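# Four arms carry a loaded container level onto the pallet

## Task

Get the container entirely onto the pallet with its load still inside. Keep it level for the whole move, and do not let anything drop freely more than a few centimetres. When it is placed, open the grippers and move every arm away. It only counts if the container stays on the pallet without any robot holding it. The arm bases are fixed at the following positions (metres) and headings (degrees counter-clockwise from +x): arm1 x=-0.34 y=+0.72 z=+1.03 heading -69; arm2 x=+0.01 y=-0.47 z=+1.07 heading +106; arm3 x=+0.67 y=-0.59 z=+0.66 heading +123; arm4 x=+0.67 y=+0.75 z=+0.63 heading -97.

## Robot and tools

ROBOTS. There are four identical i2rt Big YAM arms named arm1, arm2, arm3 and arm4. Each has six revolute joints, a two-finger gripper and a wrist camera (arm1_cam_wrist to arm4_cam_wrist). A fixed room camera, cam_high, also watches the scene. With joints 1 and 6 at 0 and the hand level and pointing ahead, the wrist camera sits on top of the hand and looks toward the fingertips. At full stretch the hand reaches roughly 1.0 m from the joint1 axis. The base positions and headings are given in the task.

FRAMES. Everything is expressed in one scene frame. Its origin is on the floor, +z is up, and distances are in metres. Headings are degrees counter-clockwise from +x. "hand" is the point midway between the fingertips, which is the URDF link pinch, 0.13629 m out from the gripper frame. The hand's z axis runs along the fingers, and the fingers open and close along the hand's y axis. Hand poses are computed from each robot's actual base pose, which is never printed.

execute_actions. "actions" is a list holding either one action or nothing. An empty list only returns the state and images. An action is an object keyed by arm name. Each arm takes a "joints" object of absolute joint targets (not offsets), and you may include any subset of them:
- joint1_rad: -2.879 to 2.879 rad, tolerance 0.045. Rotates the arm about its base; positive is counter-clockwise seen from above; 0 points along the base heading.
- joint2_rad: 0 to 3.141, tolerance 0.14. Shoulder: 0 is the upper arm pointing back, about level; increasing raises it and then brings it forward.
- joint3_rad: 0 to 3.019, tolerance 0.09. Elbow: 0 is fully folded; increasing opens it.
- joint4_rad: -1.692 to 1.57, tolerance 0.055. Hand pitch; positive tilts the fingers up.
- joint5_rad: -1.57 to 1.57, tolerance 0.03. Hand yaw; positive is toward the arm's right.
- joint6_rad: -2.094 to 2.094, tolerance 0.035. Hand roll; positive is clockwise when viewed from behind the hand.
- gripper_m: 0 to 0.093 m, tolerance 0.003. This is the fingertip gap (joint7 plus joint8, each about half). Grip force is about 50 to 62 N per pad, lower on some grippers.
All named motions start at the same moment but finish at different times, and no action runs longer than 15 s. Each joint moves at its own speed, so the hand can sweep a wide path between postures. Any joint or arm you leave out keeps its previous target and may still be pushing toward it. If the call has an unknown key or an out-of-range value, the whole call is rejected and nothing moves.

"cameras" is optional. It takes a list of camera names, up to 16. If it is omitted, null or ["all"], every camera is returned; [] returns none. An unknown name rejects the call. The "pictures" line lists the images in order, all taken when the call ends.

wait: "seconds" from 0 to 10. It commands nothing new while the simulation keeps running, and it returns the state and images.

zoom_image: "camera" plus "region" [x0, y0, x1, y1] in pixels, measured from the top-left corner, at most 504 by 504. It works only on the latest full image from that camera.

read_manual: optional "section", where "licences" is the only value. It returns licence text and does not move anything.

finished_scene: "scene" is an integer from 1 to 2. It ends that scene permanently and reports whether the goal was met. The goal must still hold after the robots keep your last command. If you reply without any tool call, everything ends.

RESULT LINES. The result gives each robot's state, including joint_positions and a joint_status word for each joint:
- "off_target": the joint stopped short of its target and may still be pushing.
- "contact_stop" or "time_out": the joint holds where it stopped. One exception: after time_out a joint can keep a target no farther than 0.375, 0.375, 0.113, 0.225, 0.075 and 0.3 rad (joints 1 to 6) from where it stands. It keeps pushing toward that target and will move there if the way clears. Sending its current position removes the push.
- "joint command not followed" (with a "cause:" line) means the self/inter-arm clearance check blocked that arm's joint targets. The joints show "not_followed", and the arm may retry those targets with later actions until you send targets that pass. Its gripper command still runs.
- "limit_stop_at_motor_heat": the arm stopped because of heat. Resend the target; the joint's offset from target says nothing about contact.
on_its_own lists joints this call did not command. Its "held at" value is the held target, not the joint's actual position. A MOTOR HOT line appears at 85 °C. At 100 °C you get an OVER-TEMPERATURE FAULT: that arm and its gripper go limp and fall until they cool. If any result reports a stop, the remaining execute_actions, wait and finished_scene calls in that same reply are skipped.

CAUTIONS. The arms do not stop on contact; they keep pushing and can push hard. Sustained pushing or holding a load heats the motors, and this continues while you think. The robot holds your last command during your thinking time. A tiny change in target may not move a joint at all, and a joint holding weight up tends to sag. A hard press between two robots fails the task and ends the run, and a hard collision can do the same. No line reports arm-to-arm contact, and the clearance check can react too late. It also ignores fingers, gripper housings and wrist cameras. Contact made through an object does not count. Arms do not wait for one another. Knocking anything out of the work area or onto the floor is a failure. Drops, slips, slams and heavy pushing lower the result. Loose objects may occasionally get nudged by outside forces.

Each tool is called after "Call:" as name(argument=value, ...), one argument or row to a line, values as JSON.

## Session

Call:
execute_actions(
  actions=[],
)

Scene clock: 0.00 s.
Motor temperatures (°C, as the motors report them): arm1=[25 27 28 25 25 28] | arm2=[26 25 27 25 27 26] | arm3=[27 27 26 27 26 26] | arm4=[24 26 28 26 26 25]
arm1.joint_positions: joint1_rad=-0.450 joint2_rad=+0.606 joint3_rad=+1.427 joint4_rad=-1.292 joint5_rad=+0.108 joint6_rad=-0.105 gripper_m=+0.095
arm1.joint_status: not commanded
arm1.hand: x=-0.3796 y=+0.4930 z=+1.5965 quat_wxyz=(-0.297, -0.616, -0.589, +0.431) (m; scene frame)
arm2.joint_positions: joint1_rad=+0.106 joint2_rad=+0.610 joint3_rad=+1.474 joint4_rad=-1.194 joint5_rad=-0.265 joint6_rad=-0.487 gripper_m=+0.094
arm2.joint_status: not commanded
arm2.hand: x=-0.1088 y=-0.2844 z=+1.6934 quat_wxyz=(-0.360, +0.780, -0.200, -0.470) (m; scene frame)
arm3.joint_positions: joint1_rad=-0.554 joint2_rad=+0.614 joint3_rad=+1.310 joint4_rad=-1.221 joint5_rad=-0.163 joint6_rad=+0.369 gripper_m=+0.095
arm3.joint_status: not commanded
arm3.hand: x=+0.6390 y=-0.3311 z=+1.1859 quat_wxyz=(-0.218, +0.529, -0.684, -0.453) (m; scene frame)
arm4.joint_positions: joint1_rad=-0.445 joint2_rad=+0.455 joint3_rad=+1.451 joint4_rad=-1.504 joint5_rad=-0.244 joint6_rad=+0.406 gripper_m=+0.095
arm4.joint_status: not commanded
arm4.hand: x=+0.6405 y=+0.6176 z=+1.1903 quat_wxyz=(-0.401, -0.801, -0.311, +0.317) (m; scene frame)
pictures: arm1_cam_wrist, arm2_cam_wrist, arm3_cam_wrist, arm4_cam_wrist, cam_high
Images, in order (width x height): arm1_cam_wrist 504x504, arm2_cam_wrist 504x504, arm3_cam_wrist 504x504, arm4_cam_wrist 504x504, cam_high 504x504.

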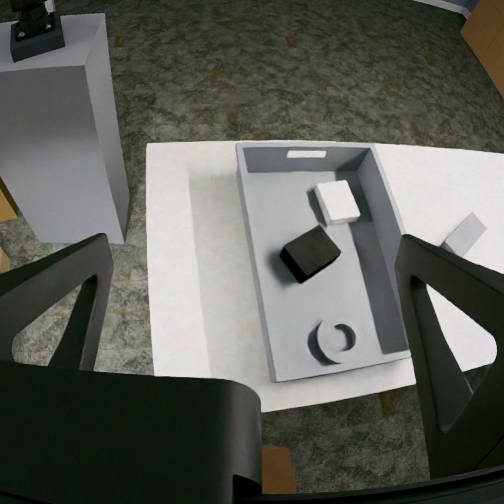

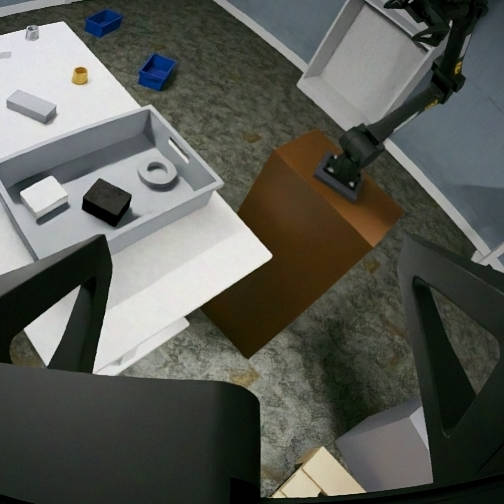

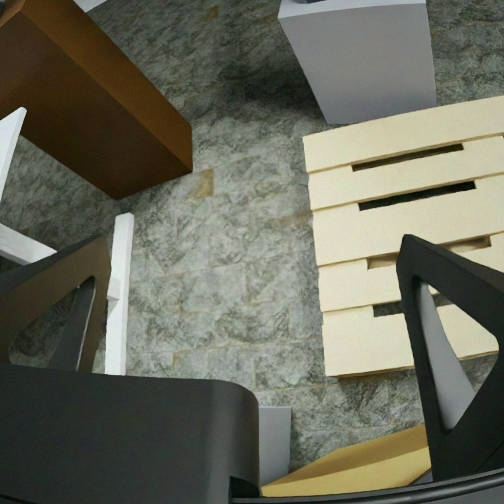

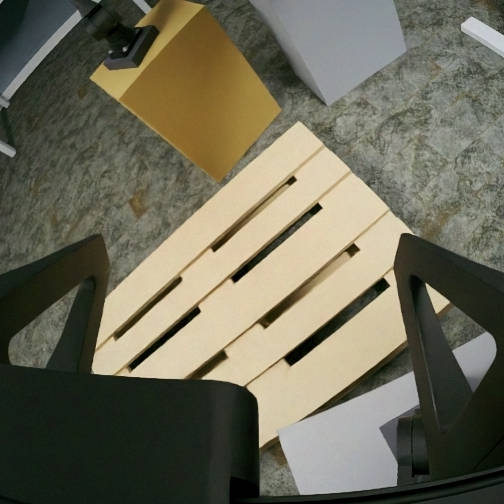

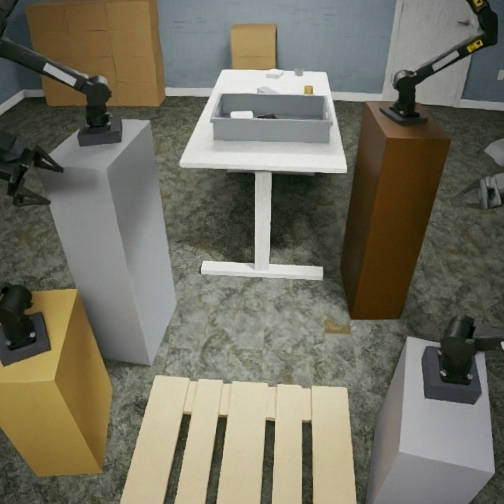

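Call:
execute_actions(
  actions=[
    {"arm1":{"joints":{"joint1_rad":-0.883,"joint2_rad":1.477,"joint3_rad":1.222,"joint4_rad":-1.316,"joint5_rad":0,"joint6_rad":1.054}},"arm2":{"joints":{"joint1_rad":0.731,"joint2_rad":1.957,"joint3_rad":1.75,"joint4_rad":-1.364,"joint5_rad":0,"joint6_rad":-0.56}}},
  ],
  cameras=["arm1_cam_wrist","arm2_cam_wrist","cam_high"],
)

Scene clock: 9.47 s.
Motor temperatures (°C, as the motors report them): arm1=[25 27 29 25 25 28] | arm2=[26 25 28 25 27 26] | arm3=[27 27 28 27 26 26] | arm4=[24 27 29 26 26 25]
arm1.joint_positions: joint1_rad=-0.887 joint2_rad=+1.473 joint3_rad=+1.219 joint4_rad=-1.308 joint5_rad=+0.002 joint6_rad=+1.043 gripper_m=+0.095
arm1.joint_status: all done
arm1.hand: x=-0.5530 y=+0.3507 z=+1.1984 quat_wxyz=(-0.003, -1.000, -0.004, +0.003) (m; scene frame)
arm2.joint_positions: joint1_rad=+0.733 joint2_rad=+1.962 joint3_rad=+1.734 joint4_rad=-1.356 joint5_rad=-0.004 joint6_rad=-0.551 gripper_m=+0.094
arm2.joint_status: all done
arm2.hand: x=-0.4931 y=-0.1538 z=+1.2043 quat_wxyz=(-0.002, +1.000, -0.002, +0.002) (m; scene frame)
arm3.joint_positions: joint1_rad=-0.554 joint2_rad=+0.614 joint3_rad=+1.310 joint4_rad=-1.221 joint5_rad=-0.162 joint6_rad=+0.369 gripper_m=+0.095
arm3.joint_status: not commanded
arm3.hand: x=+0.6391 y=-0.3311 z=+1.1859 quat_wxyz=(-0.218, +0.529, -0.684, -0.453) (m; scene frame)
arm4.joint_positions: joint1_rad=-0.445 joint2_rad=+0.455 joint3_rad=+1.451 joint4_rad=-1.504 joint5_rad=-0.244 joint6_rad=+0.406 gripper_m=+0.095
arm4.joint_status: not commanded
arm4.hand: x=+0.6405 y=+0.6176 z=+1.1903 quat_wxyz=(-0.401, -0.801, -0.311, +0.317) (m; scene frame)
pictures: arm1_cam_wrist, arm2_cam_wrist, cam_high
Images, in order (width x height): arm1_cam_wrist 504x504, arm2_cam_wrist 504x504, cam_high 504x504.

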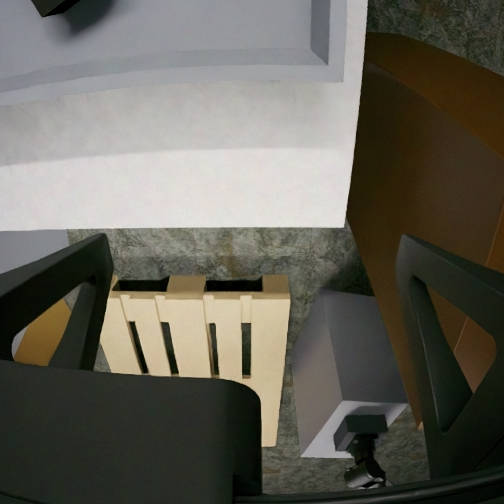

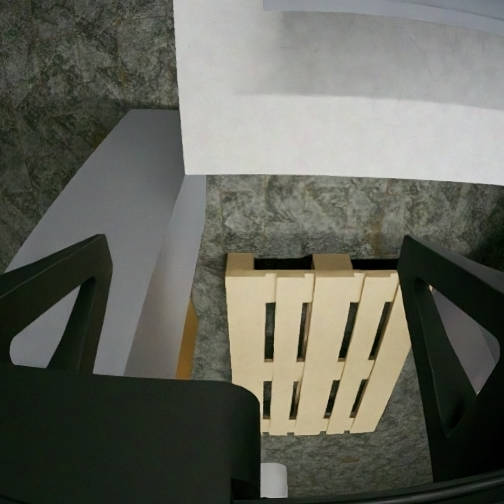

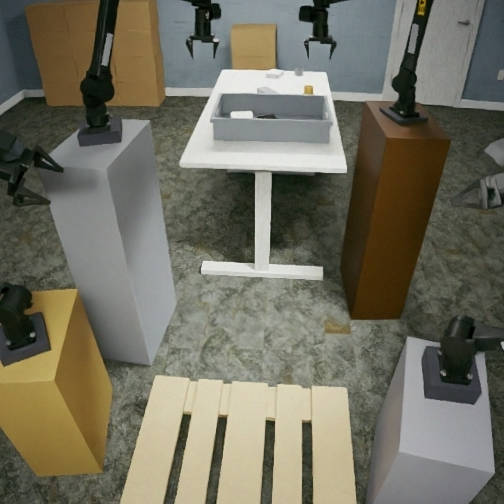

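Call:
execute_actions(
  actions=[
    {"arm1":{"joints":{"joint1_rad":-1.302,"joint2_rad":1.793,"joint3_rad":1.122,"joint4_rad":-0.9,"joint6_rad":0.635}},"arm2":{"joints":{"joint1_rad":0.834,"joint2_rad":2.568,"joint3_rad":2.376,"joint4_rad":-1.379,"joint6_rad":-0.457}}},
  ],
  cameras=["arm1_cam_wrist","arm2_cam_wrist","cam_high"],
)

Scene clock: 13.40 s.
Motor temperatures (°C, as the motors report them): arm1=[25 27 29 25 25 28] | arm2=[26 26 29 25 27 26] | arm3=[27 27 28 27 26 26] | arm4=[24 27 30 26 26 25]
arm1.joint_positions: joint1_rad=-1.305 joint2_rad=+1.798 joint3_rad=+1.117 joint4_rad=-0.909 joint5_rad=+0.001 joint6_rad=+0.645 gripper_m=+0.095
arm1.joint_status: all done
arm1.hand: x=-0.7171 y=+0.4439 z=+1.0241 quat_wxyz=(+0.006, -1.000, +0.006, -0.008) (m; scene frame)
arm2.joint_positions: joint1_rad=+0.844 joint2_rad=+2.566 joint3_rad=+2.333 joint4_rad=-1.377 joint5_rad=-0.003 joint6_rad=-0.466 gripper_m=+0.094
arm2.joint_status: all done
arm2.hand: x=-0.6530 y=-0.1487 z=+1.0286 quat_wxyz=(+0.002, +1.000, +0.011, +0.014) (m; scene frame)
arm3.joint_positions: joint1_rad=-0.554 joint2_rad=+0.614 joint3_rad=+1.310 joint4_rad=-1.221 joint5_rad=-0.162 joint6_rad=+0.369 gripper_m=+0.095
arm3.joint_status: not commanded
arm3.hand: x=+0.6391 y=-0.3311 z=+1.1859 quat_wxyz=(-0.218, +0.529, -0.684, -0.453) (m; scene frame)
arm4.joint_positions: joint1_rad=-0.445 joint2_rad=+0.455 joint3_rad=+1.451 joint4_rad=-1.504 joint5_rad=-0.244 joint6_rad=+0.406 gripper_m=+0.095
arm4.joint_status: not commanded
arm4.hand: x=+0.6405 y=+0.6176 z=+1.1903 quat_wxyz=(-0.401, -0.801, -0.311, +0.317) (m; scene frame)
pictures: arm1_cam_wrist, arm2_cam_wrist, cam_high
Images, in order (width x height): arm1_cam_wrist 504x504, arm2_cam_wrist 504x504, cam_high 504x504.

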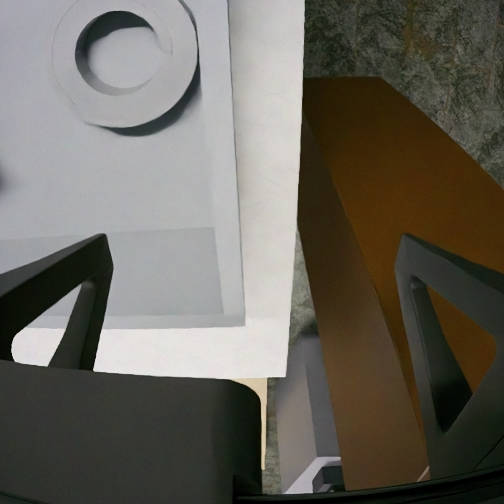

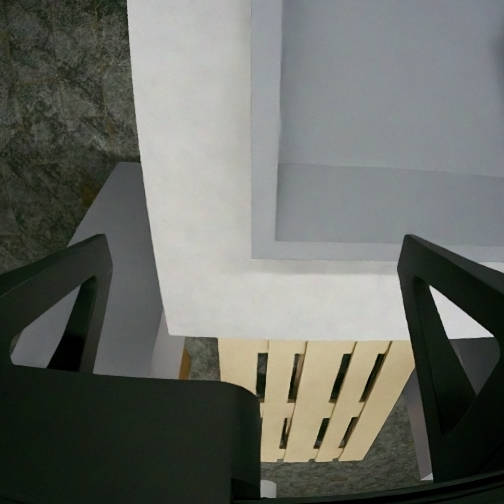

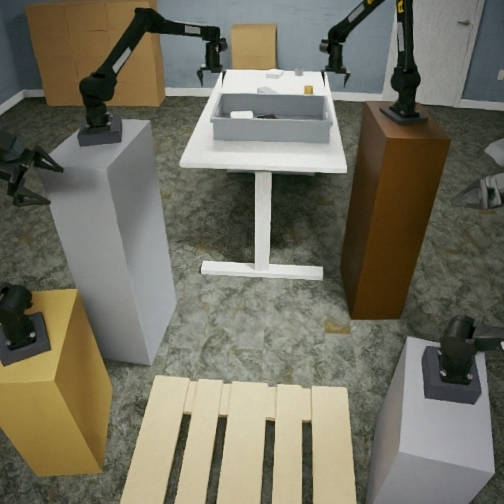

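Call:
execute_actions(
  actions=[
    {"arm1":{"joints":{"joint1_rad":-1.189,"joint2_rad":1.983,"joint3_rad":0.928,"joint4_rad":-0.516,"joint6_rad":0.749}},"arm2":{"joints":{"joint1_rad":0.825,"joint2_rad":2.746,"joint3_rad":2.385,"joint4_rad":-1.189,"joint6_rad":-0.457}}},
  ],
  cameras=["arm1_cam_wrist","arm2_cam_wrist","cam_high"],
)

Call:
zoom_image(
  camera="cam_high",
  region=[160,20,380,180],
)

Scene clock: 17.63 s.
Motor temperatures (°C, as the motors report them): arm1=[25 27 29 25 25 28] | arm2=[26 27 30 25 27 26] | arm3=[27 27 29 27 26 26] | arm4=[24 27 30 26 26 25]
arm1.joint_positions: joint1_rad=-1.183 joint2_rad=+1.985 joint3_rad=+0.912 joint4_rad=-0.524 joint5_rad=+0.001 joint6_rad=+0.739 gripper_m=+0.095
arm1.joint_status: all done
arm1.hand: x=-0.6423 y=+0.4365 z=+0.8946 quat_wxyz=(+0.009, -1.000, -0.008, -0.010) (m; scene frame)
arm2.joint_positions: joint1_rad=+0.836 joint2_rad=+2.749 joint3_rad=+2.361 joint4_rad=-1.198 joint5_rad=-0.003 joint6_rad=-0.465 gripper_m=+0.094
arm2.joint_status: all done
arm2.hand: x=-0.6588 y=-0.1372 z=+0.9048 quat_wxyz=(-0.003, +1.000, +0.006, +0.003) (m; scene frame)
arm3.joint_positions: joint1_rad=-0.554 joint2_rad=+0.614 joint3_rad=+1.310 joint4_rad=-1.221 joint5_rad=-0.162 joint6_rad=+0.369 gripper_m=+0.095
arm3.joint_status: not commanded
arm3.hand: x=+0.6391 y=-0.3311 z=+1.1859 quat_wxyz=(-0.218, +0.529, -0.684, -0.453) (m; scene frame)
arm4.joint_positions: joint1_rad=-0.445 joint2_rad=+0.455 joint3_rad=+1.451 joint4_rad=-1.504 joint5_rad=-0.244 joint6_rad=+0.406 gripper_m=+0.095
arm4.joint_status: not commanded
arm4.hand: x=+0.6405 y=+0.6176 z=+1.1903 quat_wxyz=(-0.401, -0.801, -0.311, +0.317) (m; scene frame)
pictures: arm1_cam_wrist, arm2_cam_wrist, cam_high
Images, in order (width x height): arm1_cam_wrist 504x504, arm2_cam_wrist 504x504, cam_high 504x504.

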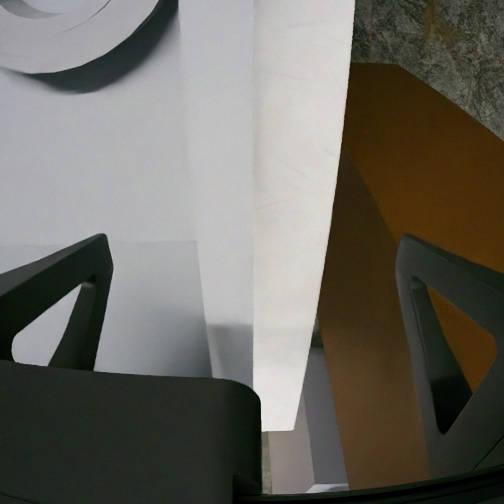

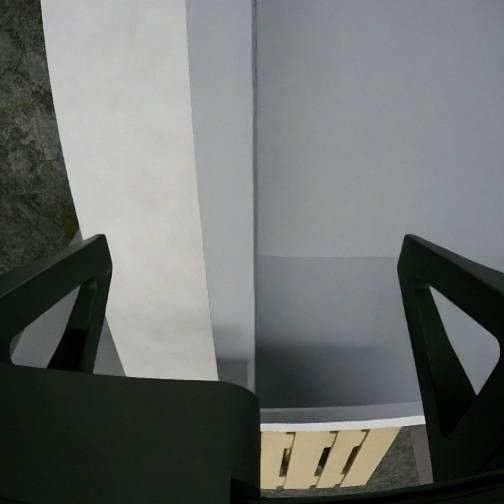

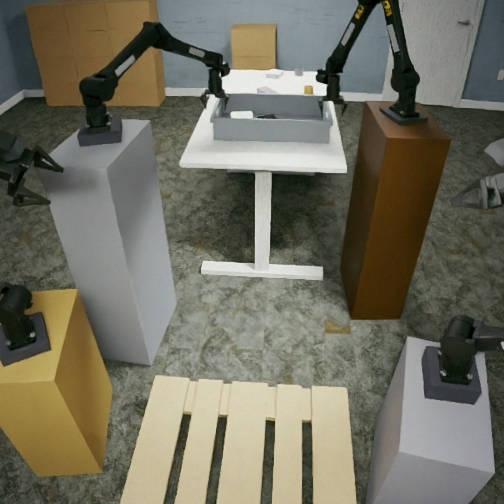

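Region (160, 20, 380, 180) of cam_high's 504x504 image, scaled by 2.291, with more detail than that image has; it fills the top 367 rows of this view, and the rest is white.

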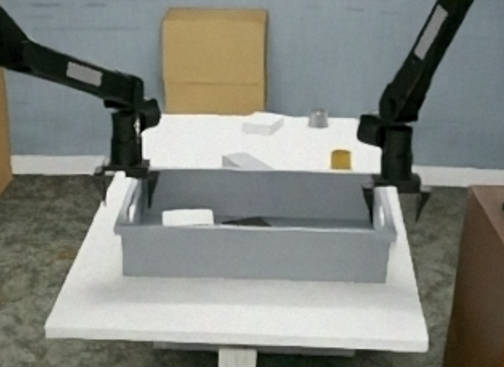

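Call:
execute_actions(
  actions=[
    {"arm1":{"joints":{"joint1_rad":-1.175,"joint2_rad":2.099,"joint3_rad":0.96,"joint4_rad":-0.41}},"arm2":{"joints":{"joint1_rad":0.848,"joint2_rad":2.839,"joint3_rad":2.43,"joint4_rad":-1.146}}},
  ],
  cameras=["arm1_cam_wrist","arm2_cam_wrist","cam_high"],
)

Call:
zoom_image(
  camera="cam_high",
  region=[190,60,360,160],
)

Scene clock: 20.67 s.
Motor temperatures (°C, as the motors report them): arm1=[25 27 29 25 25 28] | arm2=[26 27 30 25 27 26] | arm3=[27 27 29 27 26 26] | arm4=[24 27 30 26 26 25]
arm1.joint_positions: joint1_rad=-1.183 joint2_rad=+2.093 joint3_rad=+0.950 joint4_rad=-0.417 joint5_rad=+0.001 joint6_rad=+0.739 gripper_m=+0.095
arm1.joint_status: all done
arm1.hand: x=-0.6556 y=+0.4239 z=+0.8576 quat_wxyz=(-0.003, -1.000, -0.008, +0.004) (m; scene frame)
arm2.joint_positions: joint1_rad=+0.836 joint2_rad=+2.814 joint3_rad=+2.394 joint4_rad=-1.153 joint5_rad=-0.003 joint6_rad=-0.465 gripper_m=+0.094
arm2.joint_status: all done
arm2.hand: x=-0.6617 y=-0.1353 z=+0.8695 quat_wxyz=(-0.006, +1.000, +0.006, -0.003) (m; scene frame)
arm3.joint_positions: joint1_rad=-0.554 joint2_rad=+0.614 joint3_rad=+1.310 joint4_rad=-1.221 joint5_rad=-0.162 joint6_rad=+0.369 gripper_m=+0.095
arm3.joint_status: not commanded
arm3.hand: x=+0.6391 y=-0.3311 z=+1.1859 quat_wxyz=(-0.218, +0.529, -0.684, -0.453) (m; scene frame)
arm4.joint_positions: joint1_rad=-0.445 joint2_rad=+0.455 joint3_rad=+1.451 joint4_rad=-1.504 joint5_rad=-0.244 joint6_rad=+0.406 gripper_m=+0.095
arm4.joint_status: not commanded
arm4.hand: x=+0.6405 y=+0.6176 z=+1.1903 quat_wxyz=(-0.401, -0.801, -0.311, +0.317) (m; scene frame)
pictures: arm1_cam_wrist, arm2_cam_wrist, cam_high
Images, in order (width x height): arm1_cam_wrist 504x504, arm2_cam_wrist 504x504, cam_high 504x504.

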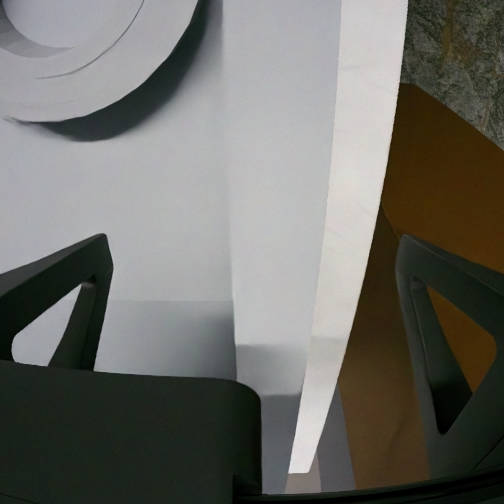

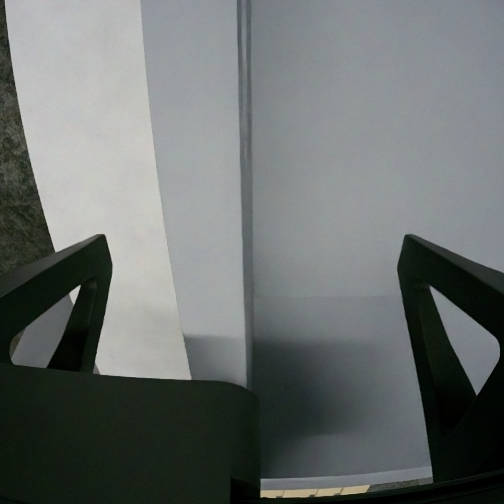

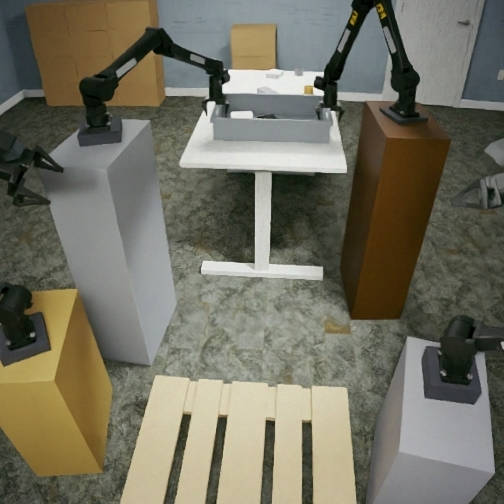

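Region (190, 60, 360, 160) of cam_high's 504x504 image, scaled by 2.965, with more detail than that image has; it fills the top 296 rows of this view, and the rest is white.

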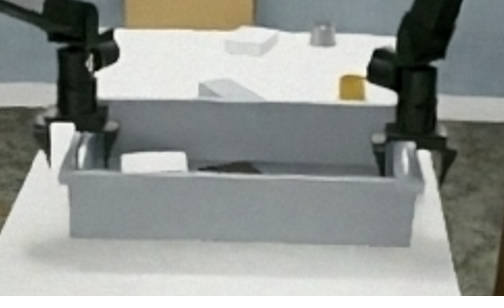

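Call:
execute_actions(
  actions=[
    {"arm1":{"joints":{"joint2_rad":2.15,"joint4_rad":-0.37}},"arm2":{"joints":{"joint1_rad":0.868,"joint2_rad":2.89,"joint3_rad":2.44,"joint4_rad":-1.11}}},
  ],
  cameras=[],
)

Call:
execute_actions(
  actions=[
    {"arm1":{"joints":{"gripper_m":0}},"arm2":{"joints":{"gripper_m":0}}},
  ],
  cameras=["arm1_cam_wrist","arm2_cam_wrist"],
)

Scene clock: 22.70 s.
Motor temperatures (°C, as the motors report them): arm1=[25 27 29 25 25 28] | arm2=[26 27 30 25 27 26] | arm3=[27 27 29 27 26 26] | arm4=[24 27 30 26 26 25]
arm1.joint_positions: joint1_rad=-1.183 joint2_rad=+2.136 joint3_rad=+0.950 joint4_rad=-0.379 joint5_rad=+0.001 joint6_rad=+0.739 gripper_m=+0.095
arm1.joint_status: all done
arm1.hand: x=-0.6530 y=+0.4265 z=+0.8403 quat_wxyz=(-0.002, -1.000, -0.008, +0.003) (m; scene frame)
arm2.joint_positions: joint1_rad=+0.863 joint2_rad=+2.863 joint3_rad=+2.402 joint4_rad=-1.119 joint5_rad=-0.003 joint6_rad=-0.465 gripper_m=+0.094
arm2.joint_status: all done
arm2.hand: x=-0.6649 y=-0.1558 z=+0.8360 quat_wxyz=(-0.004, +1.000, +0.020, +0.001) (m; scene frame)
arm3.joint_positions: joint1_rad=-0.554 joint2_rad=+0.614 joint3_rad=+1.310 joint4_rad=-1.221 joint5_rad=-0.162 joint6_rad=+0.369 gripper_m=+0.095
arm3.joint_status: not commanded
arm3.hand: x=+0.6391 y=-0.3311 z=+1.1859 quat_wxyz=(-0.218, +0.529, -0.684, -0.453) (m; scene frame)
arm4.joint_positions: joint1_rad=-0.445 joint2_rad=+0.455 joint3_rad=+1.451 joint4_rad=-1.504 joint5_rad=-0.244 joint6_rad=+0.406 gripper_m=+0.095
arm4.joint_status: not commanded
arm4.hand: x=+0.6405 y=+0.6176 z=+1.1903 quat_wxyz=(-0.401, -0.801, -0.311, +0.317) (m; scene frame)
pictures: none
No camera images: the call's "cameras" was empty. Leave "cameras" out to get every camera's image.

Scene clock: 23.43 s.
Motor temperatures (°C, as the motors report them): arm1=[25 27 29 25 25 28] | arm2=[26 27 30 25 27 26] | arm3=[27 27 29 27 26 26] | arm4=[24 27 30 26 26 25]
arm1.joint_positions: joint1_rad=-1.184 joint2_rad=+2.136 joint3_rad=+0.950 joint4_rad=-0.369 joint5_rad=-0.015 joint6_rad=+0.733 gripper_m=+0.014
arm1.joint_status: gripper_m off_target (ended at +0.014, target +0.000)
arm1.hand: x=-0.6532 y=+0.4232 z=+0.8404 quat_wxyz=(-0.011, -1.000, -0.010, +0.001) (m; scene frame)
arm2.joint_positions: joint1_rad=+0.860 joint2_rad=+2.864 joint3_rad=+2.404 joint4_rad=-1.103 joint5_rad=+0.025 joint6_rad=-0.449 gripper_m=+0.012
arm2.joint_status: gripper_m off_target (ended at +0.012, target +0.000)
arm2.hand: x=-0.6661 y=-0.1474 z=+0.8365 quat_wxyz=(-0.021, +1.000, +0.010, -0.001) (m; scene frame)
arm3.joint_positions: joint1_rad=-0.554 joint2_rad=+0.614 joint3_rad=+1.310 joint4_rad=-1.221 joint5_rad=-0.162 joint6_rad=+0.369 gripper_m=+0.095
arm3.joint_status: not commanded
arm3.hand: x=+0.6391 y=-0.3311 z=+1.1859 quat_wxyz=(-0.218, +0.529, -0.684, -0.453) (m; scene frame)
arm4.joint_positions: joint1_rad=-0.445 joint2_rad=+0.455 joint3_rad=+1.451 joint4_rad=-1.504 joint5_rad=-0.244 joint6_rad=+0.406 gripper_m=+0.095
arm4.joint_status: not commanded
arm4.hand: x=+0.6405 y=+0.6176 z=+1.1903 quat_wxyz=(-0.401, -0.801, -0.311, +0.317) (m; scene frame)
pictures: arm1_cam_wrist, arm2_cam_wrist
Images, in order (width x height): arm1_cam_wrist 504x504, arm2_cam_wrist 504x504.

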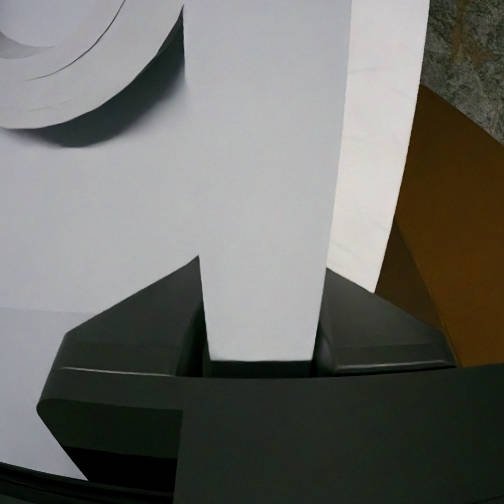

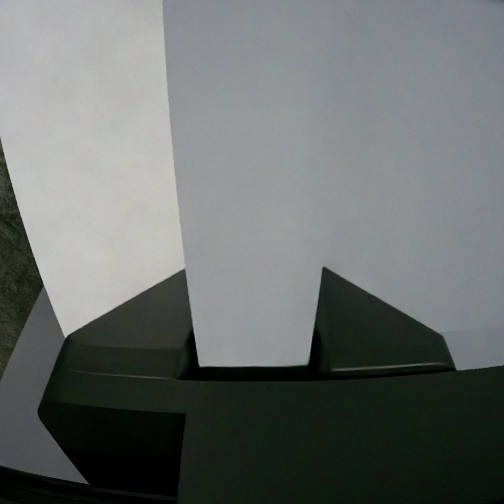

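Call:
execute_actions(
  actions=[
    {"arm1":{"joints":{"joint2_rad":2.051,"joint4_rad":-0.462}},"arm2":{"joints":{"joint2_rad":2.8,"joint4_rad":-1.15}}},
  ],
  cameras=[],
)

Call:
execute_actions(
  actions=[
    {"arm1":{"joints":{"joint1_rad":-1.032,"joint2_rad":1.985,"joint3_rad":0.79,"joint4_rad":-0.364,"joint6_rad":0.905}},"arm2":{"joints":{"joint1_rad":0.795,"joint2_rad":2.579,"joint3_rad":1.936,"joint4_rad":-0.898,"joint6_rad":-0.497}}},
  ],
  cameras=["cam_high"],
)

Call:
execute_actions(
  actions=[
    {"arm1":{"joints":{"joint1_rad":-0.84,"joint2_rad":1.939,"joint3_rad":0.665,"joint4_rad":-0.286,"joint6_rad":1.098}},"arm2":{"joints":{"joint1_rad":0.731,"joint2_rad":2.44,"joint3_rad":1.615,"joint4_rad":-0.725,"joint6_rad":-0.56}}},
  ],
  cameras=[],
)

Call:
execute_actions(
  actions=[
    {"arm1":{"joints":{"joint1_rad":-0.601,"joint2_rad":1.912,"joint3_rad":0.585,"joint4_rad":-0.235,"joint6_rad":1.336}},"arm2":{"joints":{"joint1_rad":0.652,"joint2_rad":2.335,"joint3_rad":1.36,"joint4_rad":-0.58,"joint6_rad":-0.64}}},
  ],
  cameras=["cam_high","arm1_cam_wrist"],
)

Call:
zoom_image(
  camera="cam_high",
  region=[160,40,400,200],
)

Scene clock: 31.60 s.
Motor temperatures (°C, as the motors report them): arm1=[25 27 29 25 25 28] | arm2=[26 28 31 25 27 26] | arm3=[27 27 30 27 26 26] | arm4=[24 27 31 26 26 25]
arm1.joint_positions: joint1_rad=-1.183 joint2_rad=+2.111 joint3_rad=+0.950 joint4_rad=-0.417 joint5_rad=-0.031 joint6_rad=+0.734 gripper_m=+0.014
arm1.joint_status: all done
arm1.hand: x=-0.6481 y=+0.4237 z=+0.8503 quat_wxyz=(-0.009, -1.000, -0.010, -0.013) (m; scene frame)
arm2.joint_positions: joint1_rad=+0.860 joint2_rad=+2.851 joint3_rad=+2.404 joint4_rad=-1.135 joint5_rad=+0.036 joint6_rad=-0.447 gripper_m=+0.012
arm2.joint_status: all done
arm2.hand: x=-0.6626 y=-0.1470 z=+0.8460 quat_wxyz=(-0.022, +1.000, +0.009, +0.010) (m; scene frame)
arm3.joint_positions: joint1_rad=-0.554 joint2_rad=+0.614 joint3_rad=+1.310 joint4_rad=-1.221 joint5_rad=-0.162 joint6_rad=+0.369 gripper_m=+0.095
arm3.joint_status: not commanded
arm3.hand: x=+0.6391 y=-0.3311 z=+1.1859 quat_wxyz=(-0.218, +0.529, -0.684, -0.453) (m; scene frame)
arm4.joint_positions: joint1_rad=-0.445 joint2_rad=+0.455 joint3_rad=+1.451 joint4_rad=-1.504 joint5_rad=-0.244 joint6_rad=+0.406 gripper_m=+0.095
arm4.joint_status: not commanded
arm4.hand: x=+0.6405 y=+0.6176 z=+1.1903 quat_wxyz=(-0.401, -0.801, -0.311, +0.317) (m; scene frame)
pictures: none
No camera images: the call's "cameras" was empty. Leave "cameras" out to get every camera's image.

Scene clock: 32.77 s.
Motor temperatures (°C, as the motors report them): arm1=[25 27 29 25 25 28] | arm2=[26 28 31 25 28 26] | arm3=[27 27 30 27 26 26] | arm4=[24 27 31 26 26 25]
arm1.joint_positions: joint1_rad=-1.030 joint2_rad=+2.039 joint3_rad=+0.777 joint4_rad=-0.332 joint5_rad=-0.040 joint6_rad=+0.893 gripper_m=+0.015
arm1.joint_status: all done
arm1.hand: x=-0.5607 y=+0.4281 z=+0.8544 quat_wxyz=(-0.003, -1.000, -0.007, -0.023) (m; scene frame)
arm2.joint_positions: joint1_rad=+0.804 joint2_rad=+2.631 joint3_rad=+1.938 joint4_rad=-0.895 joint5_rad=+0.045 joint6_rad=-0.493 gripper_m=+0.012
arm2.joint_status: all done
arm2.hand: x=-0.5807 y=-0.1419 z=+0.8490 quat_wxyz=(-0.023, +1.000, +0.004, +0.015) (m; scene frame)
arm3.joint_positions: joint1_rad=-0.554 joint2_rad=+0.614 joint3_rad=+1.310 joint4_rad=-1.221 joint5_rad=-0.162 joint6_rad=+0.369 gripper_m=+0.095
arm3.joint_status: not commanded
arm3.hand: x=+0.6391 y=-0.3311 z=+1.1859 quat_wxyz=(-0.218, +0.529, -0.684, -0.453) (m; scene frame)
arm4.joint_positions: joint1_rad=-0.445 joint2_rad=+0.455 joint3_rad=+1.451 joint4_rad=-1.504 joint5_rad=-0.244 joint6_rad=+0.406 gripper_m=+0.095
arm4.joint_status: not commanded
arm4.hand: x=+0.6405 y=+0.6176 z=+1.1903 quat_wxyz=(-0.401, -0.801, -0.311, +0.317) (m; scene frame)
pictures: cam_high
Images, in order (width x height): cam_high 504x504.

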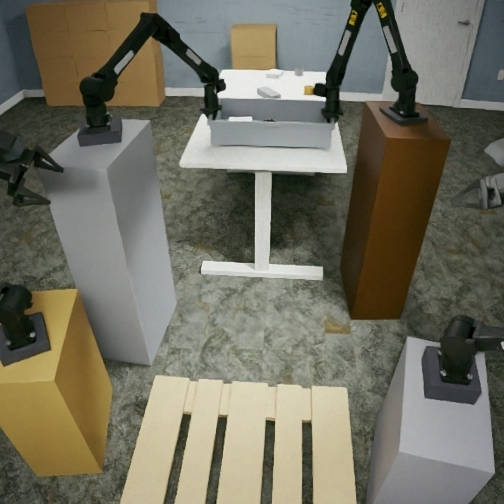

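Scene clock: 33.77 s.
Motor temperatures (°C, as the motors report them): arm1=[25 28 28 25 25 28] | arm2=[26 28 30 25 28 26] | arm3=[27 27 30 27 26 26] | arm4=[24 27 31 26 26 25]
arm1.joint_positions: joint1_rad=-0.832 joint2_rad=+1.990 joint3_rad=+0.654 joint4_rad=-0.258 joint5_rad=-0.047 joint6_rad=+1.084 gripper_m=+0.015
arm1.joint_status: all done
arm1.hand: x=-0.4790 y=+0.4281 z=+0.8579 quat_wxyz=(-0.001, -1.000, -0.010, -0.026) (m; scene frame)
arm2.joint_positions: joint1_rad=+0.739 joint2_rad=+2.490 joint3_rad=+1.615 joint4_rad=-0.720 joint5_rad=+0.049 joint6_rad=-0.564 gripper_m=+0.012
arm2.joint_status: all done
arm2.hand: x=-0.4966 y=-0.1409 z=+0.8491 quat_wxyz=(-0.022, +1.000, +0.007, +0.020) (m; scene frame)
arm3.joint_positions: joint1_rad=-0.554 joint2_rad=+0.614 joint3_rad=+1.310 joint4_rad=-1.221 joint5_rad=-0.162 joint6_rad=+0.369 gripper_m=+0.095
arm3.joint_status: not commanded
arm3.hand: x=+0.6391 y=-0.3311 z=+1.1859 quat_wxyz=(-0.218, +0.529, -0.684, -0.453) (m; scene frame)
arm4.joint_positions: joint1_rad=-0.445 joint2_rad=+0.455 joint3_rad=+1.451 joint4_rad=-1.504 joint5_rad=-0.244 joint6_rad=+0.406 gripper_m=+0.095
arm4.joint_status: not commanded
arm4.hand: x=+0.6405 y=+0.6176 z=+1.1903 quat_wxyz=(-0.401, -0.801, -0.311, +0.317) (m; scene frame)
pictures: none
No camera images: the call's "cameras" was empty. Leave "cameras" out to get every camera's image.

Scene clock: 34.77 s.
Motor temperatures (°C, as the motors report them): arm1=[25 28 28 25 26 28] | arm2=[26 28 30 25 28 26] | arm3=[27 27 30 27 26 26] | arm4=[24 27 31 26 26 25]
arm1.joint_positions: joint1_rad=-0.591 joint2_rad=+1.955 joint3_rad=+0.581 joint4_rad=-0.209 joint5_rad=-0.054 joint6_rad=+1.315 gripper_m=+0.014
arm1.joint_status: all done
arm1.hand: x=-0.3994 y=+0.4256 z=+0.8622 quat_wxyz=(+0.000, -0.999, -0.015, -0.028) (m; scene frame)
arm2.joint_positions: joint1_rad=+0.660 joint2_rad=+2.386 joint3_rad=+1.356 joint4_rad=-0.571 joint5_rad=+0.051 joint6_rad=-0.652 gripper_m=+0.013
arm2.joint_status: all done
arm2.hand: x=-0.4129 y=-0.1424 z=+0.8492 quat_wxyz=(-0.019, +0.999, +0.012, +0.024) (m; scene frame)
arm3.joint_positions: joint1_rad=-0.554 joint2_rad=+0.614 joint3_rad=+1.310 joint4_rad=-1.221 joint5_rad=-0.162 joint6_rad=+0.369 gripper_m=+0.095
arm3.joint_status: not commanded
arm3.hand: x=+0.6391 y=-0.3311 z=+1.1859 quat_wxyz=(-0.218, +0.529, -0.684, -0.453) (m; scene frame)
arm4.joint_positions: joint1_rad=-0.445 joint2_rad=+0.455 joint3_rad=+1.451 joint4_rad=-1.504 joint5_rad=-0.244 joint6_rad=+0.406 gripper_m=+0.095
arm4.joint_status: not commanded
arm4.hand: x=+0.6405 y=+0.6176 z=+1.1903 quat_wxyz=(-0.401, -0.801, -0.311, +0.317) (m; scene frame)
pictures: arm1_cam_wrist, cam_high
Images, in order (width x height): arm1_cam_wrist 504x504, cam_high 504x504.

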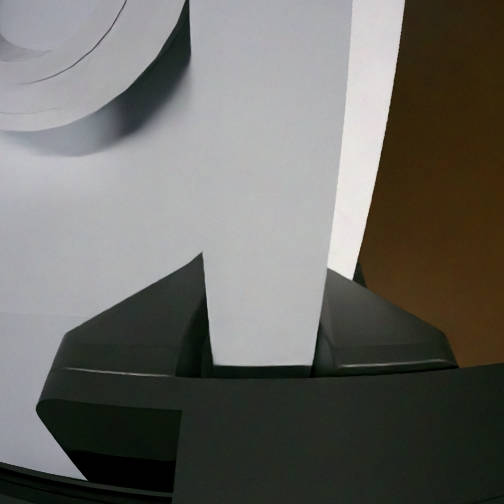

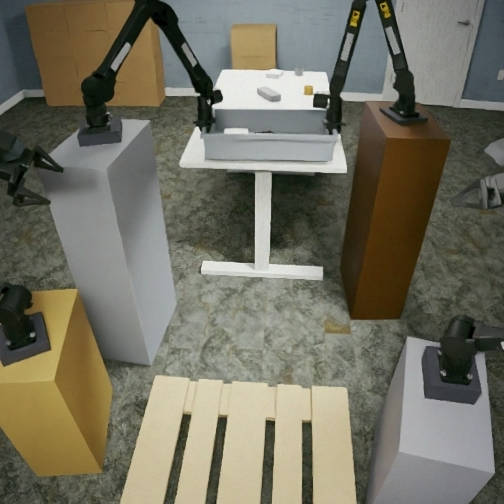

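Region (160, 40, 400, 200) of cam_high's 504x504 image, scaled by 2.100, with more detail than that image has.

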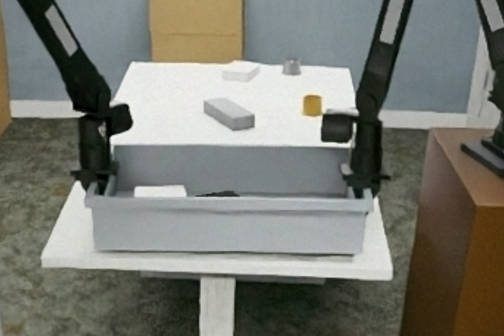

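Call:
execute_actions(
  actions=[
    {"arm1":{"joints":{"joint2_rad":2.03,"joint3_rad":0.6,"joint4_rad":-0.14}},"arm2":{"joints":{"joint2_rad":2.42,"joint3_rad":1.375,"joint4_rad":-0.52}}},
  ],
  cameras=[],
)

Call:
execute_actions(
  actions=[
    {"arm1":{"joints":{"gripper_m":0.09}}},
  ],
  cameras=[],
)

Call:
execute_actions(
  actions=[
    {"arm1":{"joints":{"joint2_rad":1.577,"joint4_rad":-0.571}}},
  ],
  cameras=[],
)

Call:
execute_actions(
  actions=[
    {"arm1":{"joints":{"joint1_rad":-0.84,"joint2_rad":1.631,"joint3_rad":0.665,"joint4_rad":-0.594,"joint6_rad":-2.044}}},
  ],
  cameras=["arm1_cam_wrist","cam_high"],
)

Scene clock: 37.73 s.
Motor temperatures (°C, as the motors report them): arm1=[25 28 28 25 26 28] | arm2=[26 28 30 25 28 26] | arm3=[27 27 30 27 26 26] | arm4=[24 27 31 26 26 25]
arm1.joint_positions: joint1_rad=-0.593 joint2_rad=+2.038 joint3_rad=+0.588 joint4_rad=-0.113 joint5_rad=-0.016 joint6_rad=+1.317 gripper_m=+0.014
arm1.joint_status: all done
arm1.hand: x=-0.4067 y=+0.4249 z=+0.8392 quat_wxyz=(-0.005, -1.000, -0.014, -0.007) (m; scene frame)
arm2.joint_positions: joint1_rad=+0.662 joint2_rad=+2.415 joint3_rad=+1.356 joint4_rad=-0.503 joint5_rad=+0.025 joint6_rad=-0.651 gripper_m=+0.012
arm2.joint_status: all done
arm2.hand: x=-0.4209 y=-0.1430 z=+0.8339 quat_wxyz=(-0.020, +1.000, +0.012, +0.001) (m; scene frame)
arm3.joint_positions: joint1_rad=-0.554 joint2_rad=+0.614 joint3_rad=+1.310 joint4_rad=-1.221 joint5_rad=-0.162 joint6_rad=+0.369 gripper_m=+0.095
arm3.joint_status: not commanded
arm3.hand: x=+0.6391 y=-0.3311 z=+1.1859 quat_wxyz=(-0.218, +0.529, -0.684, -0.453) (m; scene frame)
arm4.joint_positions: joint1_rad=-0.445 joint2_rad=+0.455 joint3_rad=+1.451 joint4_rad=-1.504 joint5_rad=-0.244 joint6_rad=+0.406 gripper_m=+0.095
arm4.joint_status: not commanded
arm4.hand: x=+0.6405 y=+0.6176 z=+1.1903 quat_wxyz=(-0.401, -0.801, -0.311, +0.317) (m; scene frame)
pictures: none
No camera images: the call's "cameras" was empty. Leave "cameras" out to get every camera's image.

Scene clock: 38.43 s.
Motor temperatures (°C, as the motors report them): arm1=[25 28 28 25 26 28] | arm2=[26 28 30 25 28 26] | arm3=[27 27 30 27 26 26] | arm4=[24 27 31 26 26 25]
arm1.joint_positions: joint1_rad=-0.593 joint2_rad=+2.037 joint3_rad=+0.590 joint4_rad=-0.132 joint5_rad=-0.004 joint6_rad=+1.326 gripper_m=+0.090
arm1.joint_status: all done
arm1.hand: x=-0.4082 y=+0.4282 z=+0.8397 quat_wxyz=(+0.003, -1.000, -0.009, -0.003) (m; scene frame)
arm2.joint_positions: joint1_rad=+0.662 joint2_rad=+2.415 joint3_rad=+1.356 joint4_rad=-0.499 joint5_rad=+0.022 joint6_rad=-0.650 gripper_m=+0.012
arm2.joint_status: not commanded
arm2.hand: x=-0.4221 y=-0.1430 z=+0.8339 quat_wxyz=(-0.020, +1.000, +0.011, -0.002) (m; scene frame)
arm3.joint_positions: joint1_rad=-0.554 joint2_rad=+0.614 joint3_rad=+1.310 joint4_rad=-1.221 joint5_rad=-0.162 joint6_rad=+0.369 gripper_m=+0.095
arm3.joint_status: not commanded
arm3.hand: x=+0.6391 y=-0.3311 z=+1.1859 quat_wxyz=(-0.218, +0.529, -0.684, -0.453) (m; scene frame)
arm4.joint_positions: joint1_rad=-0.445 joint2_rad=+0.455 joint3_rad=+1.451 joint4_rad=-1.504 joint5_rad=-0.244 joint6_rad=+0.406 gripper_m=+0.095
arm4.joint_status: not commanded
arm4.hand: x=+0.6405 y=+0.6176 z=+1.1903 quat_wxyz=(-0.401, -0.801, -0.311, +0.317) (m; scene frame)
pictures: none
No camera images: the call's "cameras" was empty. Leave "cameras" out to get every camera's image.

Scene clock: 39.60 s.
Motor temperatures (°C, as the motors report them): arm1=[25 28 28 25 26 28] | arm2=[26 28 30 25 28 26] | arm3=[27 27 30 27 26 26] | arm4=[24 27 31 26 26 25]
arm1.joint_positions: joint1_rad=-0.593 joint2_rad=+1.570 joint3_rad=+0.590 joint4_rad=-0.563 joint5_rad=-0.004 joint6_rad=+1.326 gripper_m=+0.090
arm1.joint_status: all done
arm1.hand: x=-0.4108 y=+0.4175 z=+0.9724 quat_wxyz=(-0.014, -1.000, -0.009, +0.001) (m; scene frame)
arm2.joint_positions: joint1_rad=+0.662 joint2_rad=+2.415 joint3_rad=+1.356 joint4_rad=-0.499 joint5_rad=+0.022 joint6_rad=-0.650 gripper_m=+0.012
arm2.joint_status: not commanded
arm2.hand: x=-0.4221 y=-0.1430 z=+0.8339 quat_wxyz=(-0.020, +1.000, +0.011, -0.002) (m; scene frame)
arm3.joint_positions: joint1_rad=-0.554 joint2_rad=+0.614 joint3_rad=+1.310 joint4_rad=-1.221 joint5_rad=-0.162 joint6_rad=+0.369 gripper_m=+0.095
arm3.joint_status: not commanded
arm3.hand: x=+0.6391 y=-0.3311 z=+1.1859 quat_wxyz=(-0.218, +0.529, -0.684, -0.453) (m; scene frame)
arm4.joint_positions: joint1_rad=-0.445 joint2_rad=+0.455 joint3_rad=+1.451 joint4_rad=-1.504 joint5_rad=-0.244 joint6_rad=+0.406 gripper_m=+0.095
arm4.joint_status: not commanded
arm4.hand: x=+0.6405 y=+0.6176 z=+1.1903 quat_wxyz=(-0.401, -0.801, -0.311, +0.317) (m; scene frame)
pictures: none
No camera images: the call's "cameras" was empty. Leave "cameras" out to get every camera's image.

Scene clock: 42.43 s.
Motor temperatures (°C, as the motors report them): arm1=[25 27 28 25 26 28] | arm2=[26 28 29 25 28 26] | arm3=[27 27 30 27 26 26] | arm4=[24 27 31 26 26 25]
arm1.joint_positions: joint1_rad=-0.847 joint2_rad=+1.622 joint3_rad=+0.646 joint4_rad=-0.587 joint5_rad=-0.002 joint6_rad=-2.033 gripper_m=+0.090
arm1.joint_status: all done
arm1.hand: x=-0.4919 y=+0.4305 z=+0.9692 quat_wxyz=(+0.001, -0.009, -1.000, +0.004) (m; scene frame)
arm2.joint_positions: joint1_rad=+0.662 joint2_rad=+2.415 joint3_rad=+1.356 joint4_rad=-0.499 joint5_rad=+0.022 joint6_rad=-0.650 gripper_m=+0.012
arm2.joint_status: not commanded
arm2.hand: x=-0.4221 y=-0.1430 z=+0.8339 quat_wxyz=(-0.020, +1.000, +0.011, -0.002) (m; scene frame)
arm3.joint_positions: joint1_rad=-0.554 joint2_rad=+0.614 joint3_rad=+1.310 joint4_rad=-1.221 joint5_rad=-0.162 joint6_rad=+0.369 gripper_m=+0.095
arm3.joint_status: not commanded
arm3.hand: x=+0.6391 y=-0.3311 z=+1.1859 quat_wxyz=(-0.218, +0.529, -0.684, -0.453) (m; scene frame)
arm4.joint_positions: joint1_rad=-0.445 joint2_rad=+0.455 joint3_rad=+1.451 joint4_rad=-1.504 joint5_rad=-0.244 joint6_rad=+0.406 gripper_m=+0.095
arm4.joint_status: not commanded
arm4.hand: x=+0.6405 y=+0.6176 z=+1.1903 quat_wxyz=(-0.401, -0.801, -0.311, +0.317) (m; scene frame)
pictures: arm1_cam_wrist, cam_high
Images, in order (width x height): arm1_cam_wrist 504x504, cam_high 504x504.

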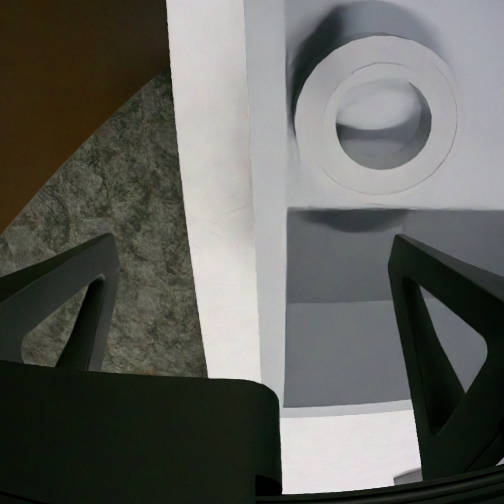

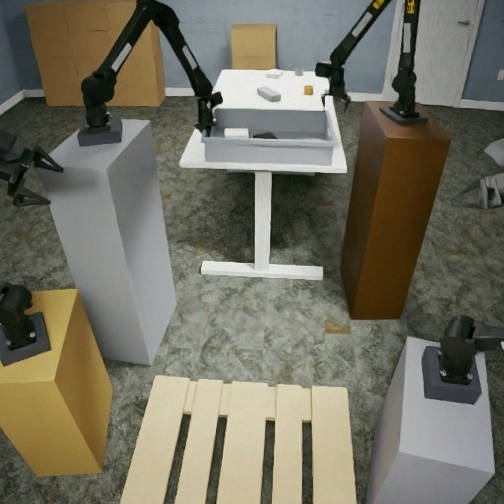

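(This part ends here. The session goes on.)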